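# Move the ring from the stake into the blue tray

## Task

Lift the ring up and clear of the stake, then set it down so it rests flat on the bottom of the blue tray and stays there by itself, with no gripper holding or propping it when the scene is ended.

## Robot and tools

Robot: two FANUC CRX arms, left_arm and right_arm, each ending in a two-finger parallel gripper with a wrist camera. In the shared scene frame the origin lies on the table top midway between the arms, +z is up, +x reaches out over the table, and left_arm sits on the +y side (base near (+0.059, +0.342, 0)); right_arm's base is near (+0.017, -0.391, 0). The names left and right do not tell you which side of an image an arm appears on.

Gripper geometry: the fingers extend along the gripper's own +z axis and close along its x axis. The reported end_effector_position is the point midway between the finger pads; the fingertips reach 17.5 mm past it. A flat plate juts about 9 cm toward the gripper's -y side and rotates with it, so watch it near the tray and stake. Pure rotation commands pivot about the pad midpoint.

The 20-number row (used by execute_actions and move): one flat list that always covers both arms, even if only one moves. Numbers 1-10 are left_arm: x, y, z in metres, then qw, qx, qy, qz (w first), then left_gripper position, force_limit, speed. Numbers 11-20 are the same ten for right_arm and right_gripper. The x, y, z and quaternion are an absolute pose for that gripper's pad midpoint in the scene frame, not an offset. Gripper values each lie in [-1, 1]: position +1 is fully open (50 mm gap), about -0.65 means the pads touch, and -1 means close until something blocks the fingers. force_limit maps -1/0/+1 to roughly 20/102/185 N per pad (real grip may be ~17% higher). speed maps -1/0/+1 to 20/85/150 mm/s of gap change. To keep an arm still, resend exactly the pose and gripper triple it had in the last result before it started holding; do not reuse drifted quaternions, resend the same target quaternion each row. A 0 in a gripper slot is a real command, not a blank.

execute_actions(actions): a list of actions; each action is a list of up to 15 rows, each row applied for one 1/30 s step; if fewer rows are given, the last one repeats to fill 15 steps. An empty list only returns state and images. A target more than 0.6 m away from a gripper's current position along any of its axes gets the action refused for both arms; a malformed action, or a first action failing that check, rejects the whole call. Each step the controller clips the commanded pose to within 70 mm and 16 degrees of the measured one, so far targets take several actions, and the arm only gets as far as the last clipped pose.

move(target, speed, blocking): target is one 20-number row as above (absolute poses for both arms). Each gripper travels a straight line to its pose, both arriving together, over 0.5 to 10 s; speed is the top path speed in m/s, 0.002 to 0.5 (default 0.25), with turning capped at twice that in rad/s. Gripper values are sent at the start. Paths ignore obstacles and the other arm. blocking=false returns after 0.5 s while motion continues; then only wait or stop are accepted until a result shows the move ended. The result adds a move: line (done, off_target, moving, held, fault) plus limits notes: paced means the pose was clipped, held means a clearance check blocked steps (the arm may then jump fast). Each gripper's distance to its pose is also reported.

wait(seconds): 0 to 10 s, arms hold their last command; returns early if a running move finishes. stop(): brakes a running move (needs stopping room); fingers keep moving. zoom_image(camera, region): camera is cam_low, cam_left_wrist or cam_right_wrist; region is [x0, y0, x1, y1] pixels from the top-left, at most 504 by 504. Full images: cam_low 672x504, wrist cameras 504x504. read_manual(section) returns only licence texts. finished_scene(scene) ends the current scene (give its number) after the robot holds the last command; it cannot be undone and reports success.

Results: the state line gives each gripper's position and quaternion (printed position can be off, more at long reach). Hand target lines show where the controller is steering. object_status: 0 fingers moving, 1 blocked while opening, 2 blocked while closing (a grip), 3 reached the command or pads met (usually nothing held). Confirm a grip by status 2 after sending -1. position_measured in counts gives opening ≈ (250 - counts) x 0.202 mm. New force or speed only applies after a new position value differing by at least 0.01; to loosen a grip, open first. Flange force is the estimated external load including held weight, noisy during acceleration. A pose unreachable line means the clearance check altered that arm's command. MOTOR HOT warns of heating from held loads; reaching the limit brakes that arm.

Cautions: arms are stiff, so commanding past a firm contact (tray floor, stake, table) can trigger a fault; approach slowly and stop just above surfaces. A torque fault (joint load limit: 145 N m for the big joints, 36.4 N m for the wrist joints) or 150 N external force freezes that arm for 10 s and drops the rest of the call. Keep the arms from colliding or pressing on each other. Occasional tugs may hit a held ring or nudge loose items; re-check the grip. Never knock anything off the table. Lift the ring straight up well above the stake top before moving sideways, lower it flat into the tray, open, and back away, then verify it lies flat. The simulation keeps running while you compose replies.

Each tool is called after ">>>" as a command line: name --argument value for each argument, lists and objects as JSON in quotes; but a table of rows of numbers goes row by row, as --pt "numbers of a row", without its own name.

## Session

>>> execute_actions --actions '[]'

Scene clock: 0.00 s.
left_arm: end_effector_position=(+0.2061, -0.0305, +0.1920) position_measured=3 object_status=3 end_effector_quat_wxyz=(-0.016, -0.632, +0.775, -0.019) | right_arm: end_effector_position=(+0.7914, -0.3218, +0.2626) position_measured=3 object_status=3 end_effector_quat_wxyz=(-0.278, +0.777, +0.179, +0.536)
Joint positions: left_arm=[-0.853 -0.185 -0.355  0.033 -1.363 -2.472] | right_arm=[-0.377  0.437  0.236 -1.378 -0.912 -0.206]
Joint velocities: left_arm=[ 0.    -0.002 -0.001  0.     0.    -0.   ] | right_arm=[ 0.002 -0.    -0.001 -0.    -0.     0.   ]
Flange force (N, the push that the arm receives, along the gripper's own x y z axes): no reading
Hand target (left_arm): +0.206, -0.031, +0.192; -0.016, -0.632, +0.775, -0.019
Hand target (right_arm): +0.791, -0.322, +0.263; -0.278, +0.777, +0.179, +0.536

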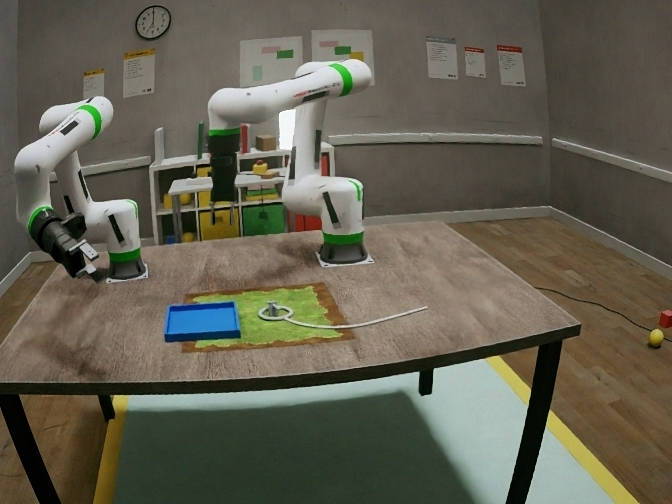

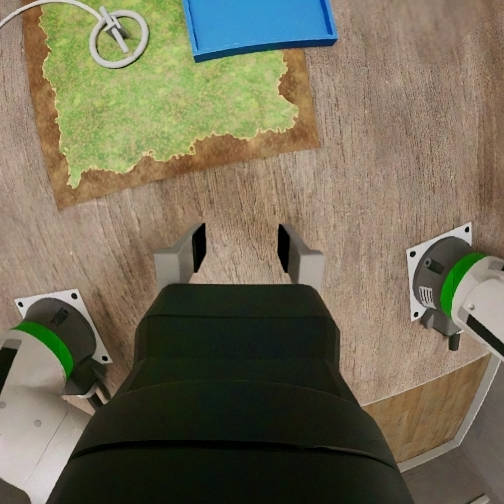

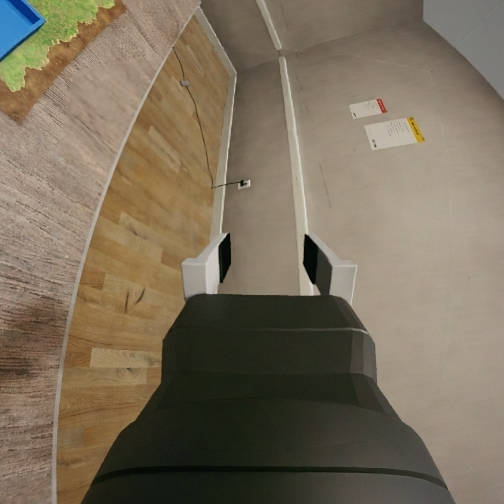

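>>> zoom_image --camera "cam_low" --region '[150, 260, 450, 370]'

>>> zoom_image --camera "cam_left_wrist" --region '[60, 0, 200, 100]'

Region (150, 260, 450, 370) of cam_low's 672x504 image, scaled by 1.680, with more detail than that image has; it fills the top 185 rows of this view, and the rest is white.

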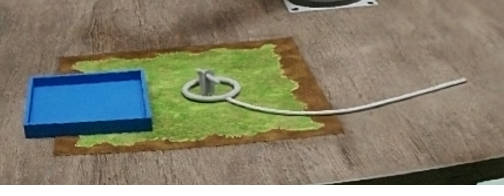

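Region (60, 0, 200, 100) of cam_left_wrist's 504x504 image, scaled by 3.600, with more detail than that image has; it fills the top 360 rows of this view, and the rest is white.

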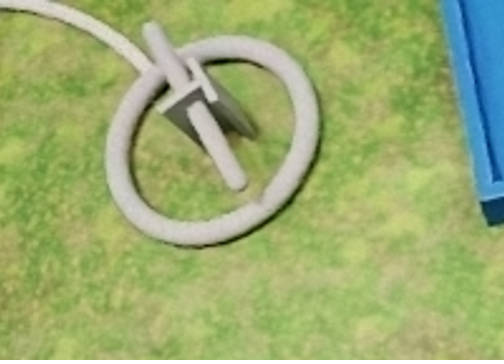

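>>> move --target '[0.39,0.08,0.15,0,-0.7071,0.7071,0,1,-0.5,0,0.7914,-0.3218,0.2626,-0.278,0.777,0.179,0.536,1,0,0]'

>>> zoom_image --camera "cam_left_wrist" --region '[130, 100, 370, 280]'

Scene clock: 19.73 s.
left_arm: end_effector_position=(+0.3894, +0.0794, +0.1500) position_measured=3 object_status=3 end_effector_quat_wxyz=(+0.001, +0.707, -0.707, +0.001) | right_arm: end_effector_position=(+0.7914, -0.3218, +0.2626) position_measured=3 object_status=3 end_effector_quat_wxyz=(-0.278, +0.777, +0.179, +0.536)
Joint positions: left_arm=[-0.355 -0.08  -0.354  0.003 -1.298 -2.763] | right_arm=[-0.377  0.437  0.236 -1.378 -0.911 -0.208]
Joint velocities: left_arm=[ 0.002  0.002  0.001 -0.001  0.001 -0.001] | right_arm=[ 0.    -0.001  0.001 -0.     0.    -0.   ]
Flange force (N, the push that the arm receives, along the gripper's own x y z axes): left_arm=[1.8 -3.0 -1.3] | right_arm=[-2.8 -3.2 1.0]
Hand target (left_arm): +0.389, +0.079, +0.150; +0.002, +0.707, -0.707, +0.001
Hand target (right_arm): +0.791, -0.322, +0.263; -0.278, +0.777, +0.179, +0.536
Off the commanded pose (left_arm): 0.001 m, 0 deg.
Off the commanded pose (right_arm): 0.000 m, 0 deg.
move: done

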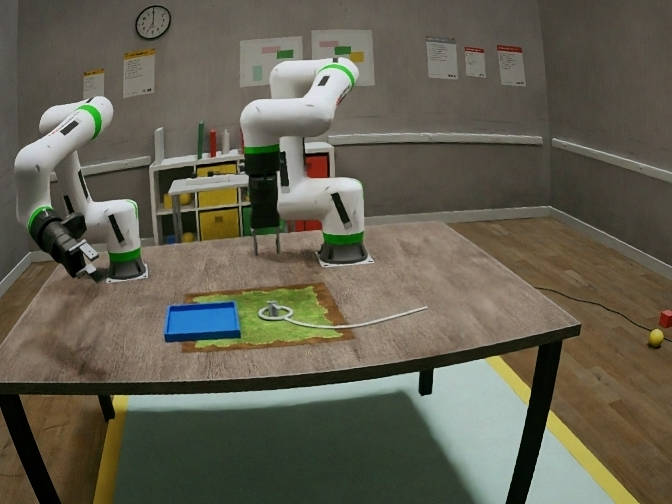

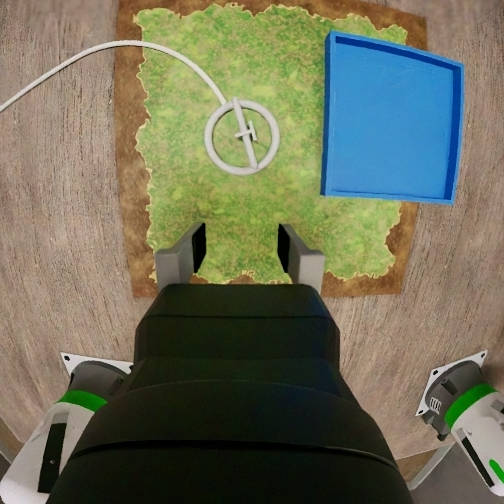

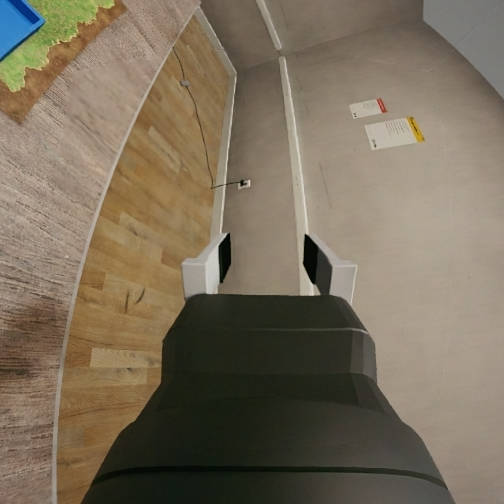

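Region (130, 100, 370, 280) of cam_left_wrist's 504x504 image, scaled by 2.100, with more detail than that image has; it fills the top 378 rows of this view, and the rest is white.

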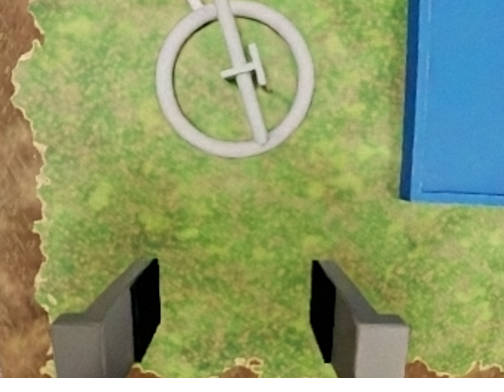

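>>> move --target '[0.467,0.117,0.08,0,0.793,-0.609,0,0.1,-0.5,0,0.7914,-0.3218,0.2626,-0.278,0.777,0.179,0.536,1,0,0]'

>>> zoom_image --camera "cam_left_wrist" --region '[170, 120, 400, 300]'

>>> zoom_image --camera "cam_low" --region '[230, 250, 330, 340]'

Scene clock: 41.97 s.
left_arm: end_effector_position=(+0.4667, +0.1169, +0.0800) position_measured=138 object_status=3 end_effector_quat_wxyz=(+0.000, +0.793, -0.609, +0.000) | right_arm: end_effector_position=(+0.7914, -0.3218, +0.2626) position_measured=3 object_status=3 end_effector_quat_wxyz=(-0.278, +0.777, +0.179, +0.536)
Joint positions: left_arm=[-0.225  0.099 -0.346  0.001 -1.126 -2.632] | right_arm=[-0.377  0.437  0.236 -1.378 -0.911 -0.208]
Joint velocities: left_arm=[ 0.     0.002 -0.001 -0.     0.001  0.002] | right_arm=[ 0.    -0.    -0.001  0.    -0.    -0.   ]
Flange force (N, the push that the arm receives, along the gripper's own x y z axes): left_arm=[9.0 -8.3 -4.2] | right_arm=[-2.5 -3.7 1.7]
Hand target (left_arm): +0.467, +0.117, +0.080; +0.000, +0.793, -0.609, +0.000
Hand target (right_arm): +0.791, -0.322, +0.263; -0.278, +0.777, +0.179, +0.536
Off the commanded pose (left_arm): 0.000 m, 0 deg.
Off the commanded pose (right_arm): 0.000 m, 0 deg.
move: done

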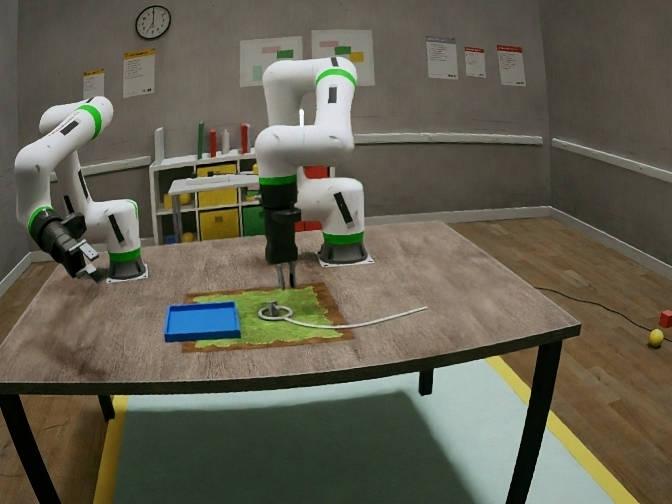

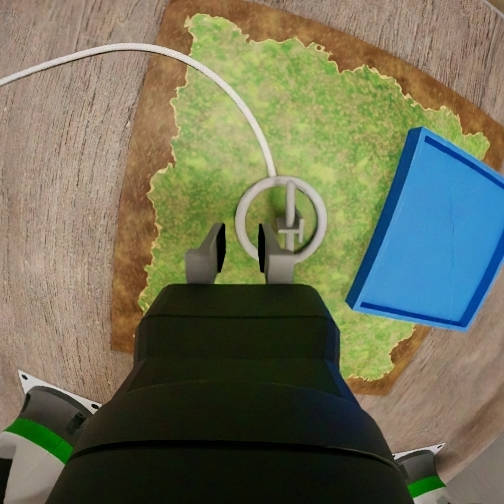

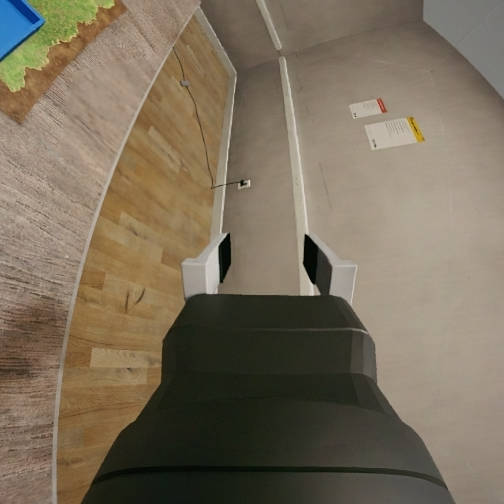

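Region (170, 120, 400, 300) of cam_left_wrist's 504x504 image, scaled by 2.191, with more detail than that image has; it fills the top 394 rows of this view, and the rest is white.

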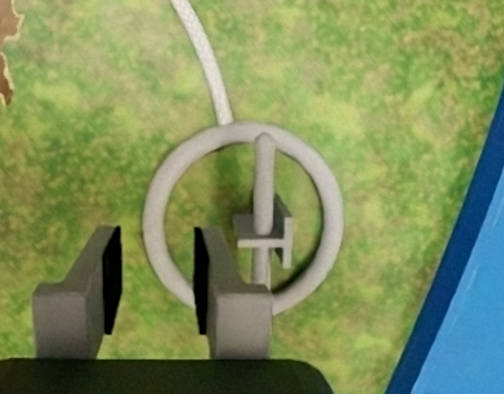

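Region (230, 250, 330, 340) of cam_low's 672x504 image, scaled by 5.040, with more detail than that image has; it fills the top 454 rows of this view, and the rest is white.

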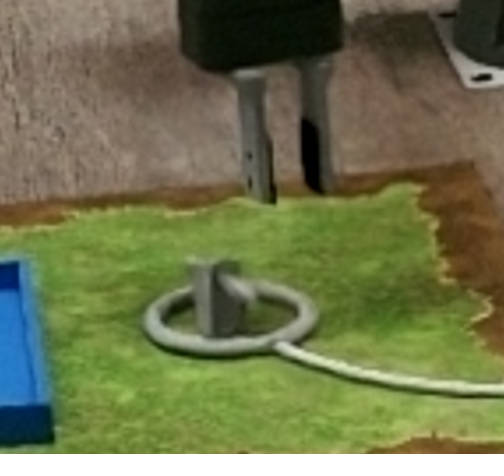

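>>> move --target '[0.467,0.117,0.021,0,0.793,-0.609,0,0.1,-0.5,0,0.7914,-0.3218,0.2626,-0.278,0.777,0.179,0.536,1,0,0]' --speed 0.1

>>> zoom_image --camera "cam_left_wrist" --region '[170, 120, 400, 300]'

>>> zoom_image --camera "cam_low" --region '[230, 250, 330, 340]'

Scene clock: 60.10 s.
left_arm: end_effector_position=(+0.4668, +0.1171, +0.0211) position_measured=138 object_status=3 end_effector_quat_wxyz=(-0.000, +0.793, -0.609, -0.000) | right_arm: end_effector_position=(+0.7914, -0.3218, +0.2626) position_measured=3 object_status=3 end_effector_quat_wxyz=(-0.278, +0.777, +0.179, +0.536)
Joint positions: left_arm=[-0.225  0.176 -0.414 -0.    -0.98  -2.631] | right_arm=[-0.377  0.437  0.236 -1.378 -0.911 -0.208]
Joint velocities: left_arm=[ 0.     0.002  0.001  0.     0.003 -0.   ] | right_arm=[-0.001  0.     0.001 -0.    -0.    -0.   ]
Flange force (N, the push that the arm receives, along the gripper's own x y z axes): left_arm=[6.9 -5.9 -0.9] | right_arm=[-2.0 -2.2 1.7]
Hand target (left_arm): +0.467, +0.117, +0.021; -0.000, +0.793, -0.609, -0.000
Hand target (right_arm): +0.791, -0.322, +0.263; -0.278, +0.777, +0.179, +0.536
Off the commanded pose (left_arm): 0.000 m, 0 deg.
Off the commanded pose (right_arm): 0.000 m, 0 deg.
move: done

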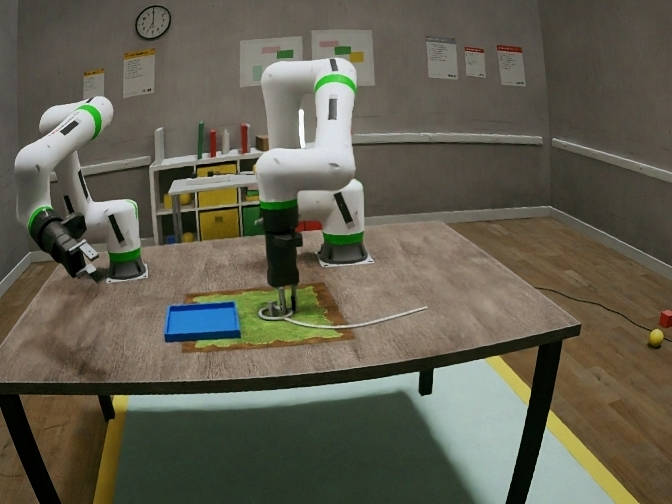

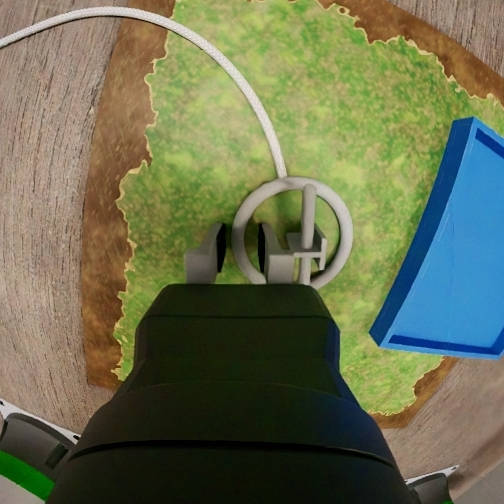

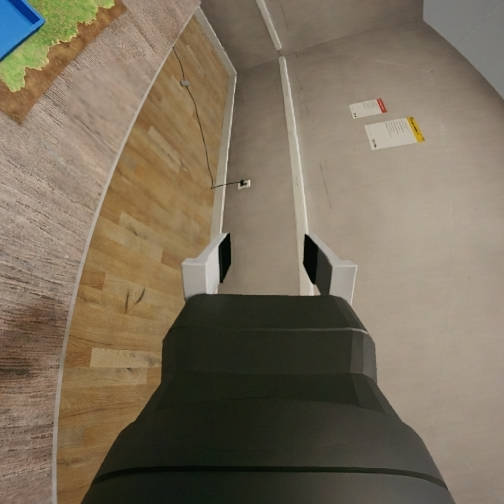

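Region (170, 120, 400, 300) of cam_left_wrist's 504x504 image, scaled by 2.191, with more detail than that image has; it fills the top 394 rows of this view, and the rest is white.

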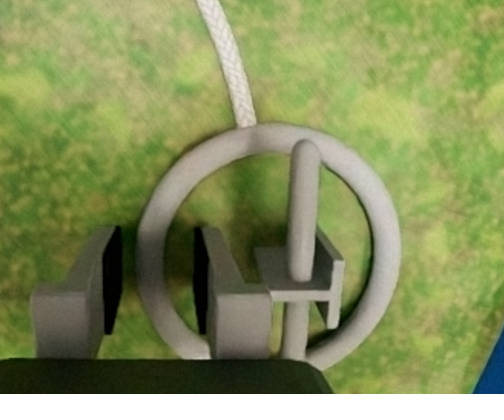

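Region (230, 250, 330, 340) of cam_low's 672x504 image, scaled by 5.040, with more detail than that image has; it fills the top 454 rows of this view, and the rest is white.

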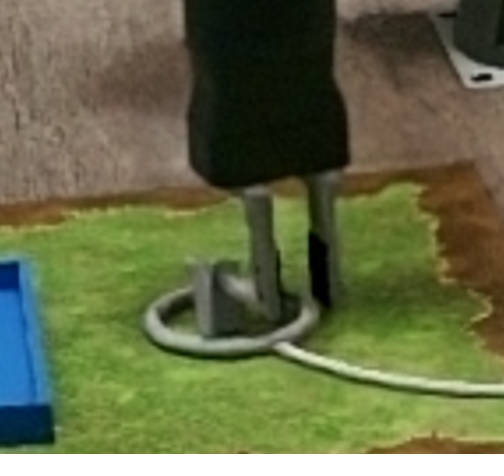

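>>> move --target '[0.467,0.117,0.015,0,0.793,-0.609,0,0.1,-0.5,0,0.7914,-0.3218,0.2626,-0.278,0.777,0.179,0.536,1,0,0]' --speed 0.02

>>> move --target '[0.467,0.117,0.015,0,0.793,-0.609,0,-1,-0.5,0,0.7914,-0.3218,0.2626,-0.278,0.777,0.179,0.536,1,0,0]'

>>> zoom_image --camera "cam_low" --region '[230, 250, 330, 340]'

Scene clock: 85.17 s.
left_arm: end_effector_position=(+0.4674, +0.1167, +0.0165) position_measured=138 object_status=3 end_effector_quat_wxyz=(+0.000, +0.793, -0.609, +0.001) | right_arm: end_effector_position=(+0.7914, -0.3218, +0.2626) position_measured=3 object_status=3 end_effector_quat_wxyz=(-0.278, +0.777, +0.179, +0.536)
Joint positions: left_arm=[-0.225  0.184 -0.419  0.001 -0.966 -2.631] | right_arm=[-0.377  0.437  0.236 -1.378 -0.911 -0.208]
Joint velocities: left_arm=[ 0.001 -0.001 -0.001  0.     0.     0.   ] | right_arm=[ 0.001  0.001  0.    -0.     0.    -0.   ]
Flange force (N, the push that the arm receives, along the gripper's own x y z axes): left_arm=[2.5 -1.2 -26.3] | right_arm=[-1.9 -1.4 2.3]
Hand target (left_arm): +0.467, +0.117, +0.016; +0.000, +0.793, -0.609, +0.001
Hand target (right_arm): +0.791, -0.322, +0.263; -0.278, +0.777, +0.179, +0.536
Off the commanded pose (left_arm): 0.002 m, 0 deg.
Off the commanded pose (right_arm): 0.000 m, 0 deg.
FORCE FAULT: contact force on the left arm reached its limit, and that arm stopped for 10 seconds. The contact can be on any part of that arm, not only on its tool. That time counts as 20 of the actions that you can send in this scene. That arm's remaining commands of this call were not run. That arm holds still and accepts commands again. Move the arm away from the contact; if what it grips holds it there, let go first. Pushing or pulling that hard again can fault the arm again.
move: done

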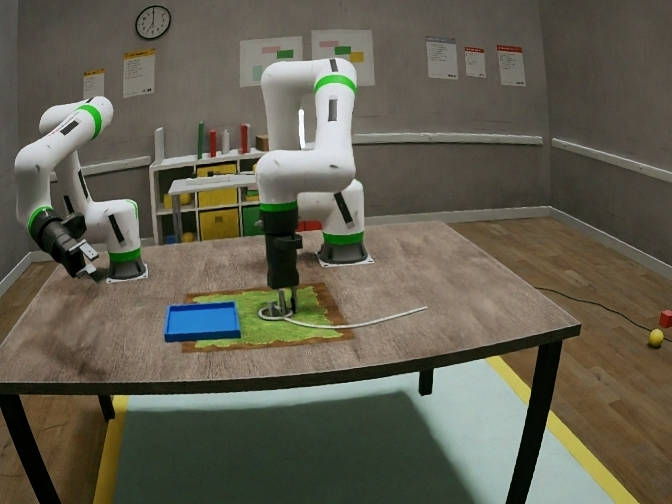

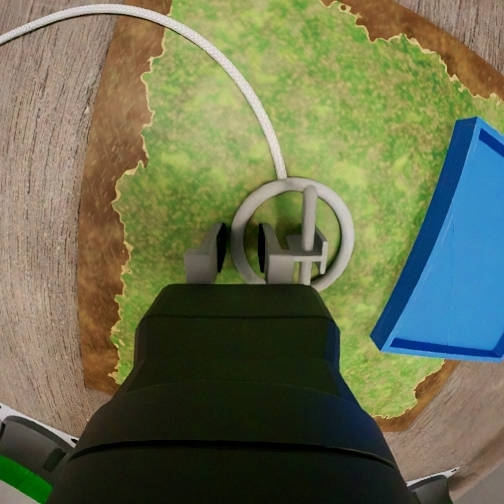

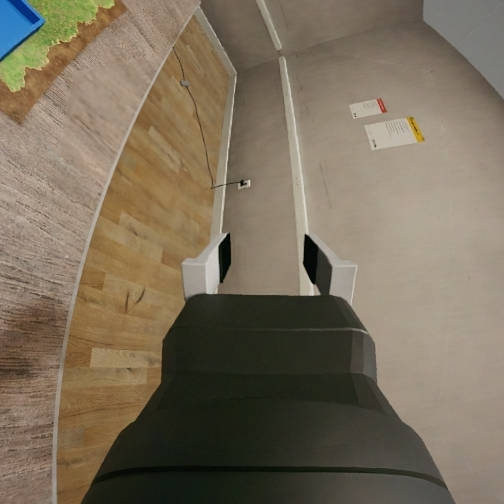

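not run: a fault stop came before this call.

Region (230, 250, 330, 340) of cam_low's 672x504 image, scaled by 5.040, with more detail than that image has; it fills the top 454 rows of this view, and the rest is white.

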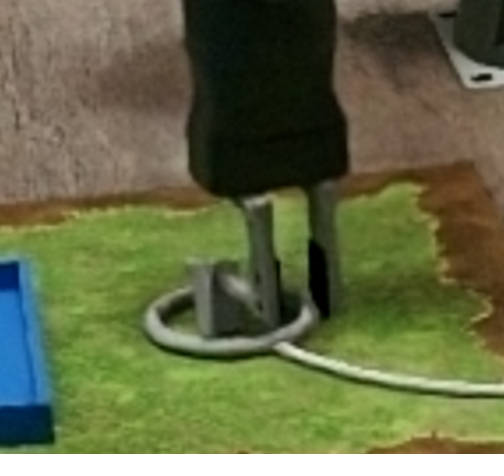

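>>> move --target '[0.467,0.117,0.0185,0,0.793,-0.609,0,0.1,-0.5,0,0.7914,-0.3218,0.2626,-0.278,0.777,0.179,0.536,1,0,0]' --speed 0.02

>>> move --target '[0.467,0.117,0.0185,0,0.793,-0.609,0,-1,-0.5,0,0.7914,-0.3218,0.2626,-0.278,0.777,0.179,0.536,1,0,0]'

>>> zoom_image --camera "cam_left_wrist" --region '[170, 120, 400, 300]'

Scene clock: 94.43 s.
left_arm: end_effector_position=(+0.4670, +0.1170, +0.0185) position_measured=138 object_status=3 end_effector_quat_wxyz=(+0.000, +0.793, -0.609, +0.000) | right_arm: end_effector_position=(+0.7914, -0.3218, +0.2626) position_measured=3 object_status=3 end_effector_quat_wxyz=(-0.278, +0.777, +0.179, +0.536)
Joint positions: left_arm=[-0.225  0.181 -0.417  0.    -0.973 -2.632] | right_arm=[-0.377  0.437  0.236 -1.378 -0.911 -0.208]
Joint velocities: left_arm=[ 0.    -0.001  0.003 -0.    -0.001  0.   ] | right_arm=[ 0.001 -0.001  0.001  0.     0.    -0.   ]
Flange force (N, the push that the arm receives, along the gripper's own x y z axes): left_arm=[1.8 -4.3 -0.7] | right_arm=[-2.5 -3.6 0.4]
Hand target (left_arm): +0.467, +0.117, +0.019; -0.000, +0.793, -0.609, +0.000
Hand target (right_arm): +0.791, -0.322, +0.263; -0.278, +0.777, +0.179, +0.536
Off the commanded pose (left_arm): 0.000 m, 0 deg.
Off the commanded pose (right_arm): 0.000 m, 0 deg.
move: done

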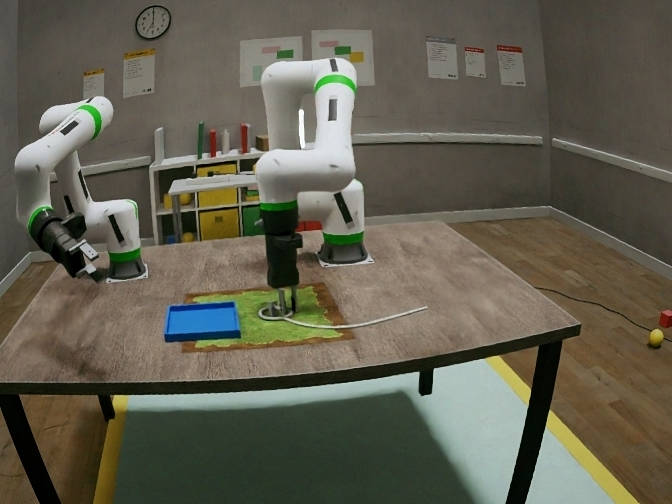

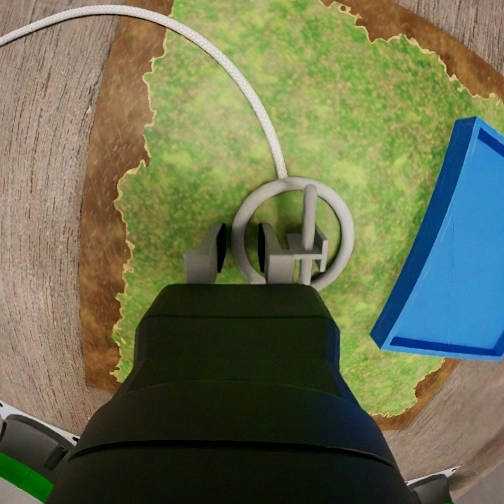

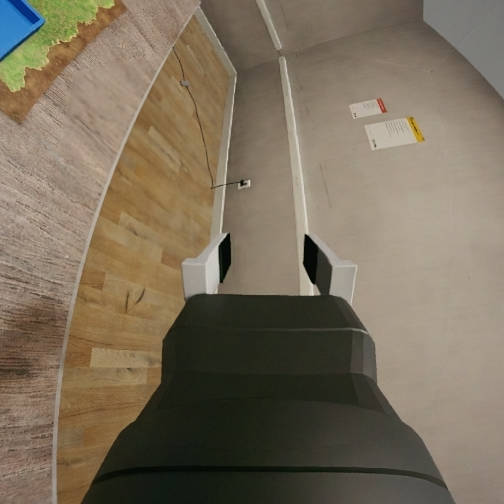

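Scene clock: 95.13 s.
left_arm: end_effector_position=(+0.4670, +0.1170, +0.0185) position_measured=207 object_status=2 end_effector_quat_wxyz=(-0.000, +0.793, -0.609, -0.000) | right_arm: end_effector_position=(+0.7914, -0.3218, +0.2626) position_measured=3 object_status=3 end_effector_quat_wxyz=(-0.278, +0.777, +0.179, +0.536)
Joint positions: left_arm=[-0.225  0.181 -0.417 -0.    -0.974 -2.632] | right_arm=[-0.377  0.437  0.236 -1.378 -0.911 -0.208]
Joint velocities: left_arm=[ 0.     0.001 -0.    -0.     0.    -0.   ] | right_arm=[-0.001  0.     0.001 -0.     0.     0.   ]
Flange force (N, the push that the arm receives, along the gripper's own x y z axes): left_arm=[6.5 -4.9 -3.4] | right_arm=[-1.2 -2.5 1.9]
Hand target (left_arm): +0.467, +0.117, +0.019; -0.000, +0.793, -0.609, +0.000
Hand target (right_arm): +0.791, -0.322, +0.263; -0.278, +0.777, +0.179, +0.536
Off the commanded pose (left_arm): 0.000 m, 0 deg.
Off the commanded pose (right_arm): 0.000 m, 0 deg.
move: done

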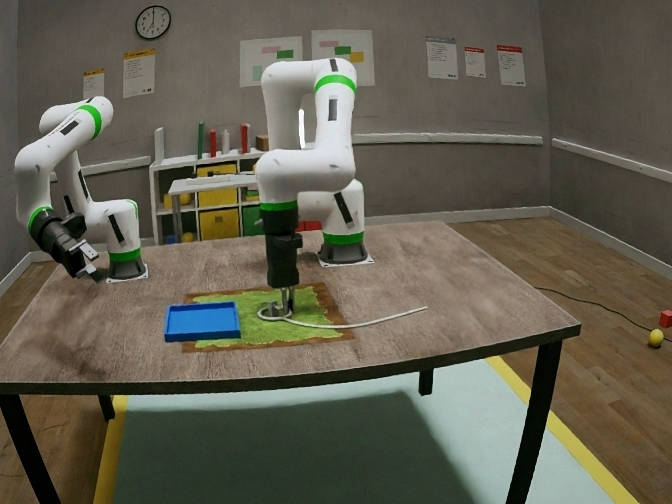

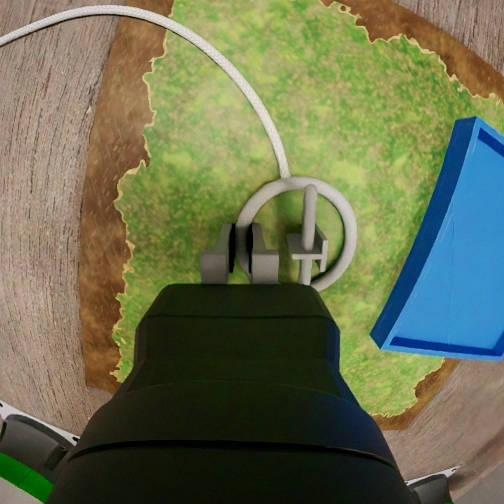

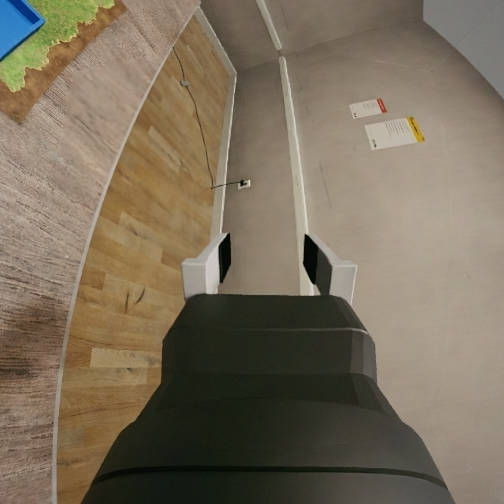

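Region (170, 120, 400, 300) of cam_left_wrist's 504x504 image, scaled by 2.191, with more detail than that image has; it fills the top 394 rows of this view, and the rest is white.

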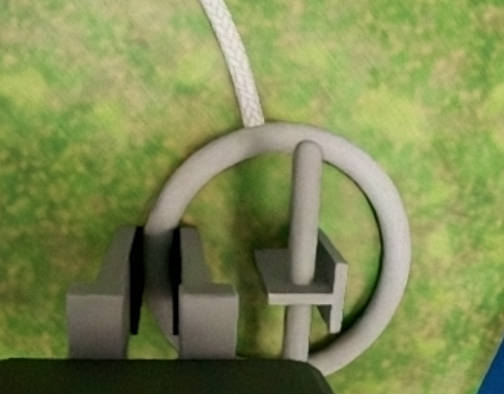

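>>> move --target '[0.4525,0.110,0.021,0,0.793,-0.609,0,-1,-0.5,0,0.7914,-0.3218,0.2626,-0.278,0.777,0.179,0.536,1,0,0]' --speed 0.03

>>> move --target '[0.459,0.112,0.038,0.205,0.766,-0.588,-0.158,-1,-0.5,0,0.7914,-0.3218,0.2626,-0.278,0.777,0.179,0.536,1,0,0]' --speed 0.1

>>> zoom_image --camera "cam_left_wrist" --region '[170, 120, 400, 300]'

>>> zoom_image --camera "cam_low" --region '[230, 250, 330, 340]'

Scene clock: 107.17 s.
left_arm: end_effector_position=(+0.4526, +0.1101, +0.0210) position_measured=207 object_status=2 end_effector_quat_wxyz=(-0.000, +0.793, -0.609, -0.000) | right_arm: end_effector_position=(+0.7914, -0.3218, +0.2626) position_measured=3 object_status=3 end_effector_quat_wxyz=(-0.278, +0.777, +0.179, +0.536)
Joint positions: left_arm=[-0.249  0.157 -0.438 -0.    -0.976 -2.607] | right_arm=[-0.377  0.437  0.236 -1.378 -0.911 -0.208]
Joint velocities: left_arm=[-0.002 -0.002  0.001 -0.    -0.     0.002] | right_arm=[ 0.     0.001  0.     0.    -0.     0.001]
Flange force (N, the push that the arm receives, along the gripper's own x y z axes): left_arm=[3.4 -2.7 1.1] | right_arm=[-2.1 -3.2 1.6]
Hand target (left_arm): +0.453, +0.110, +0.021; -0.000, +0.793, -0.609, -0.000
Hand target (right_arm): +0.791, -0.322, +0.263; -0.278, +0.777, +0.179, +0.536
Off the commanded pose (left_arm): 0.000 m, 0 deg.
Off the commanded pose (right_arm): 0.000 m, 0 deg.
move: done

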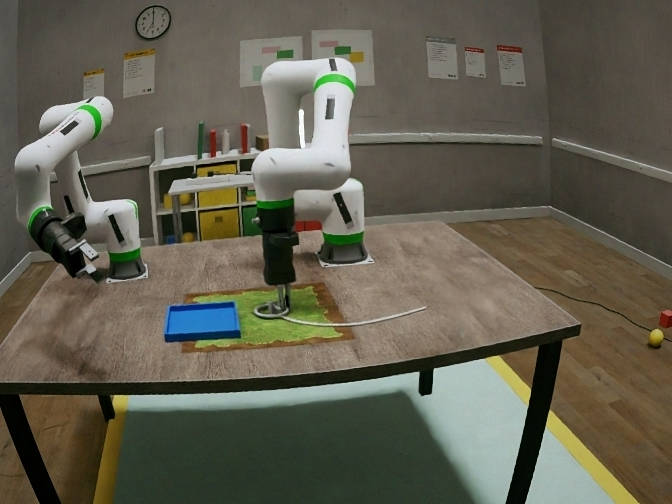

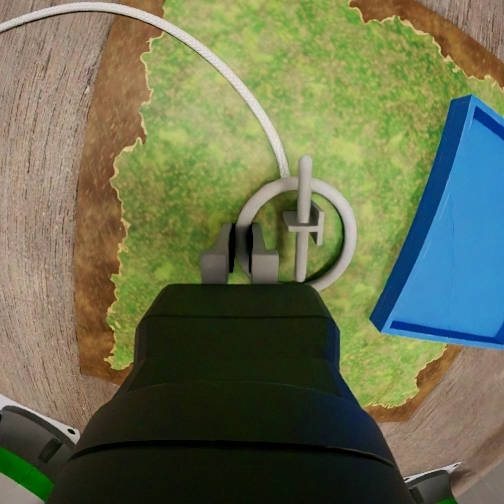

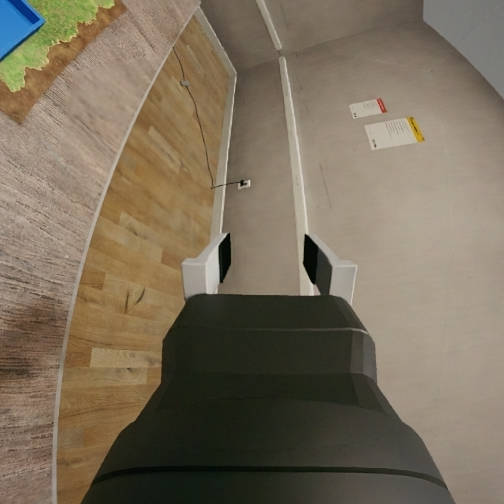

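Scene clock: 110.10 s.
left_arm: end_effector_position=(+0.4592, +0.1115, +0.0389) position_measured=207 object_status=2 end_effector_quat_wxyz=(+0.205, +0.766, -0.588, -0.158) | right_arm: end_effector_position=(+0.7914, -0.3218, +0.2626) position_measured=3 object_status=3 end_effector_quat_wxyz=(-0.278, +0.777, +0.179, +0.536)
Joint positions: left_arm=[-0.097  0.467 -0.113  0.188 -1.484 -2.823] | right_arm=[-0.377  0.437  0.236 -1.378 -0.911 -0.208]
Joint velocities: left_arm=[ 0.001  0.004  0.005  0.001 -0.007 -0.001] | right_arm=[ 0. -0.  0.  0. -0. -0.]
Flange force (N, the push that the arm receives, along the gripper's own x y z axes): left_arm=[1.3 0.6 -6.2] | right_arm=[-2.0 -1.7 1.6]
Hand target (left_arm): +0.459, +0.112, +0.039; +0.205, +0.766, -0.588, -0.158
Hand target (right_arm): +0.791, -0.322, +0.263; -0.278, +0.777, +0.179, +0.536
Off the commanded pose (left_arm): 0.001 m, 0 deg.
Off the commanded pose (right_arm): 0.000 m, 0 deg.
move: done

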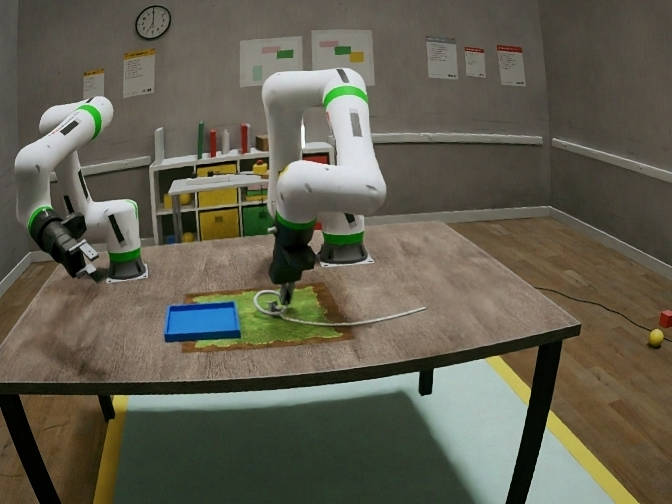

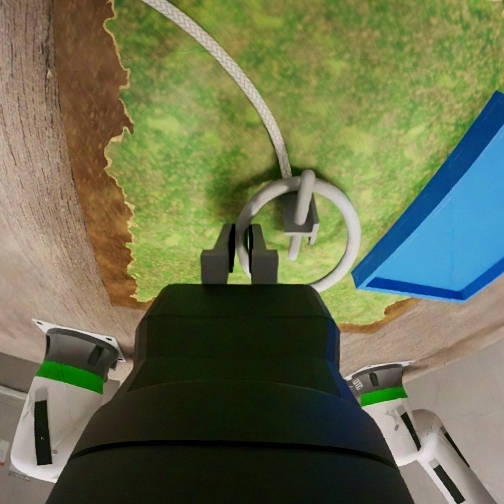

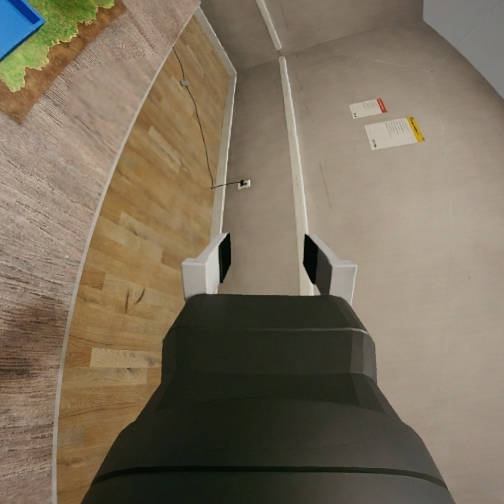

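Region (170, 120, 400, 300) of cam_left_wrist's 504x504 image, scaled by 2.191, with more detail than that image has; it fills the top 394 rows of this view, and the rest is white.

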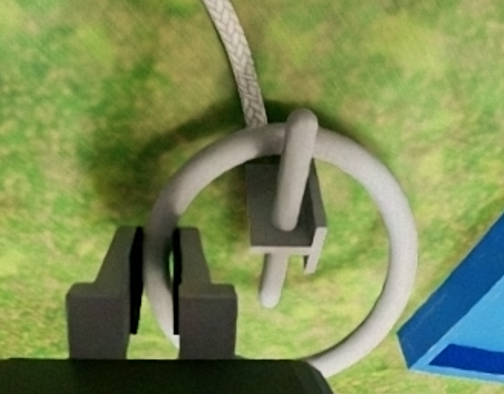

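Region (230, 250, 330, 340) of cam_low's 672x504 image, scaled by 5.040, with more detail than that image has; it fills the top 454 rows of this view, and the rest is white.

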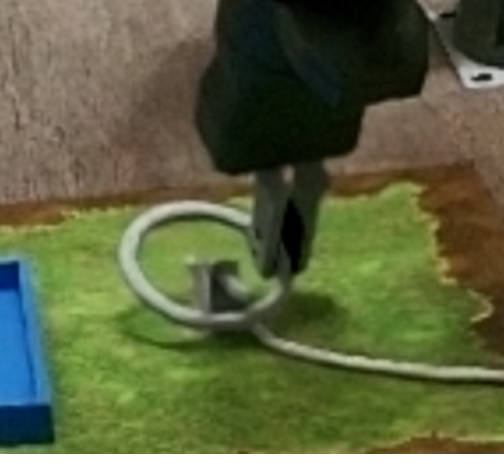

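>>> move --target '[0.4805,0.1175,0.040,0.205,0.766,-0.588,-0.158,-1,-0.5,0,0.7914,-0.3218,0.2626,-0.278,0.777,0.179,0.536,1,0,0]' --speed 0.03

>>> zoom_image --camera "cam_left_wrist" --region '[170, 120, 400, 300]'

>>> zoom_image --camera "cam_low" --region '[230, 250, 330, 340]'

Scene clock: 116.63 s.
left_arm: end_effector_position=(+0.4804, +0.1175, +0.0400) position_measured=207 object_status=2 end_effector_quat_wxyz=(+0.205, +0.766, -0.588, -0.158) | right_arm: end_effector_position=(+0.7914, -0.3218, +0.2626) position_measured=3 object_status=3 end_effector_quat_wxyz=(-0.278, +0.777, +0.179, +0.536)
Joint positions: left_arm=[-0.082  0.506 -0.051  0.18  -1.51  -2.83 ] | right_arm=[-0.377  0.437  0.236 -1.378 -0.911 -0.208]
Joint velocities: left_arm=[-0.     0.003  0.003  0.    -0.001 -0.   ] | right_arm=[ 0.001 -0.    -0.     0.     0.     0.   ]
Flange force (N, the push that the arm receives, along the gripper's own x y z axes): left_arm=[4.8 -3.6 -1.8] | right_arm=[-2.2 -2.8 1.5]
Hand target (left_arm): +0.481, +0.117, +0.040; +0.205, +0.766, -0.588, -0.158
Hand target (right_arm): +0.791, -0.322, +0.263; -0.278, +0.777, +0.179, +0.536
Off the commanded pose (left_arm): 0.000 m, 0 deg.
Off the commanded pose (right_arm): 0.000 m, 0 deg.
move: done

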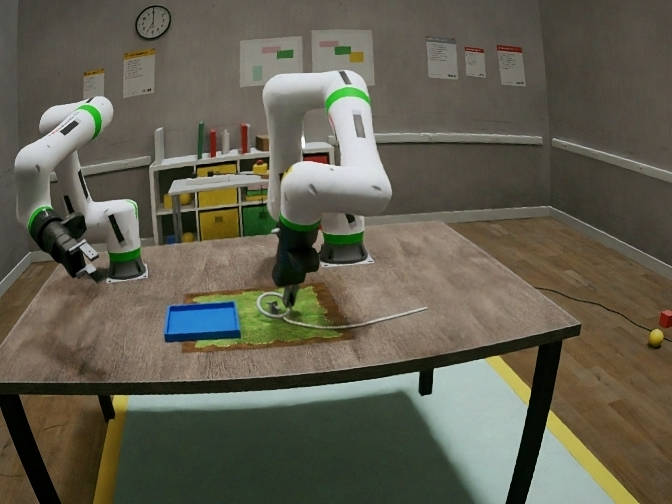

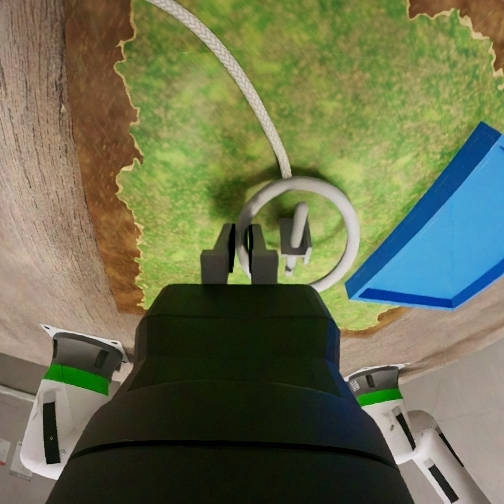

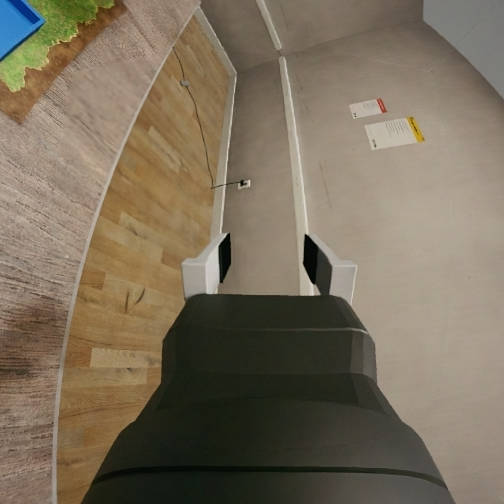

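Region (170, 120, 400, 300) of cam_left_wrist's 504x504 image, scaled by 2.191, with more detail than that image has; it fills the top 394 rows of this view, and the rest is white.

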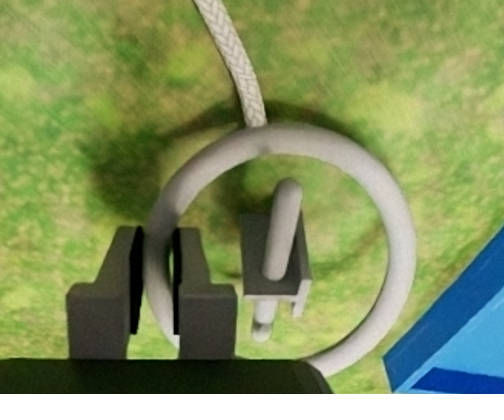

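Region (230, 250, 330, 340) of cam_low's 672x504 image, scaled by 5.040, with more detail than that image has; it fills the top 454 rows of this view, and the rest is white.

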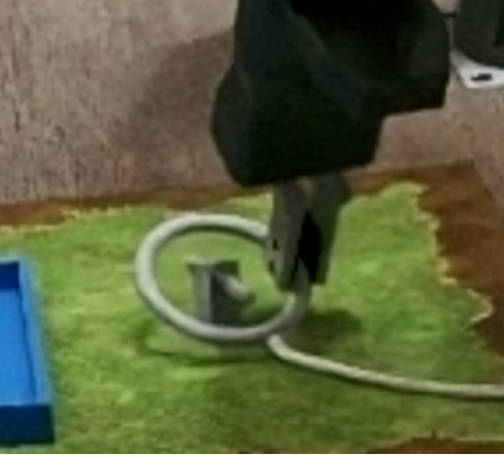

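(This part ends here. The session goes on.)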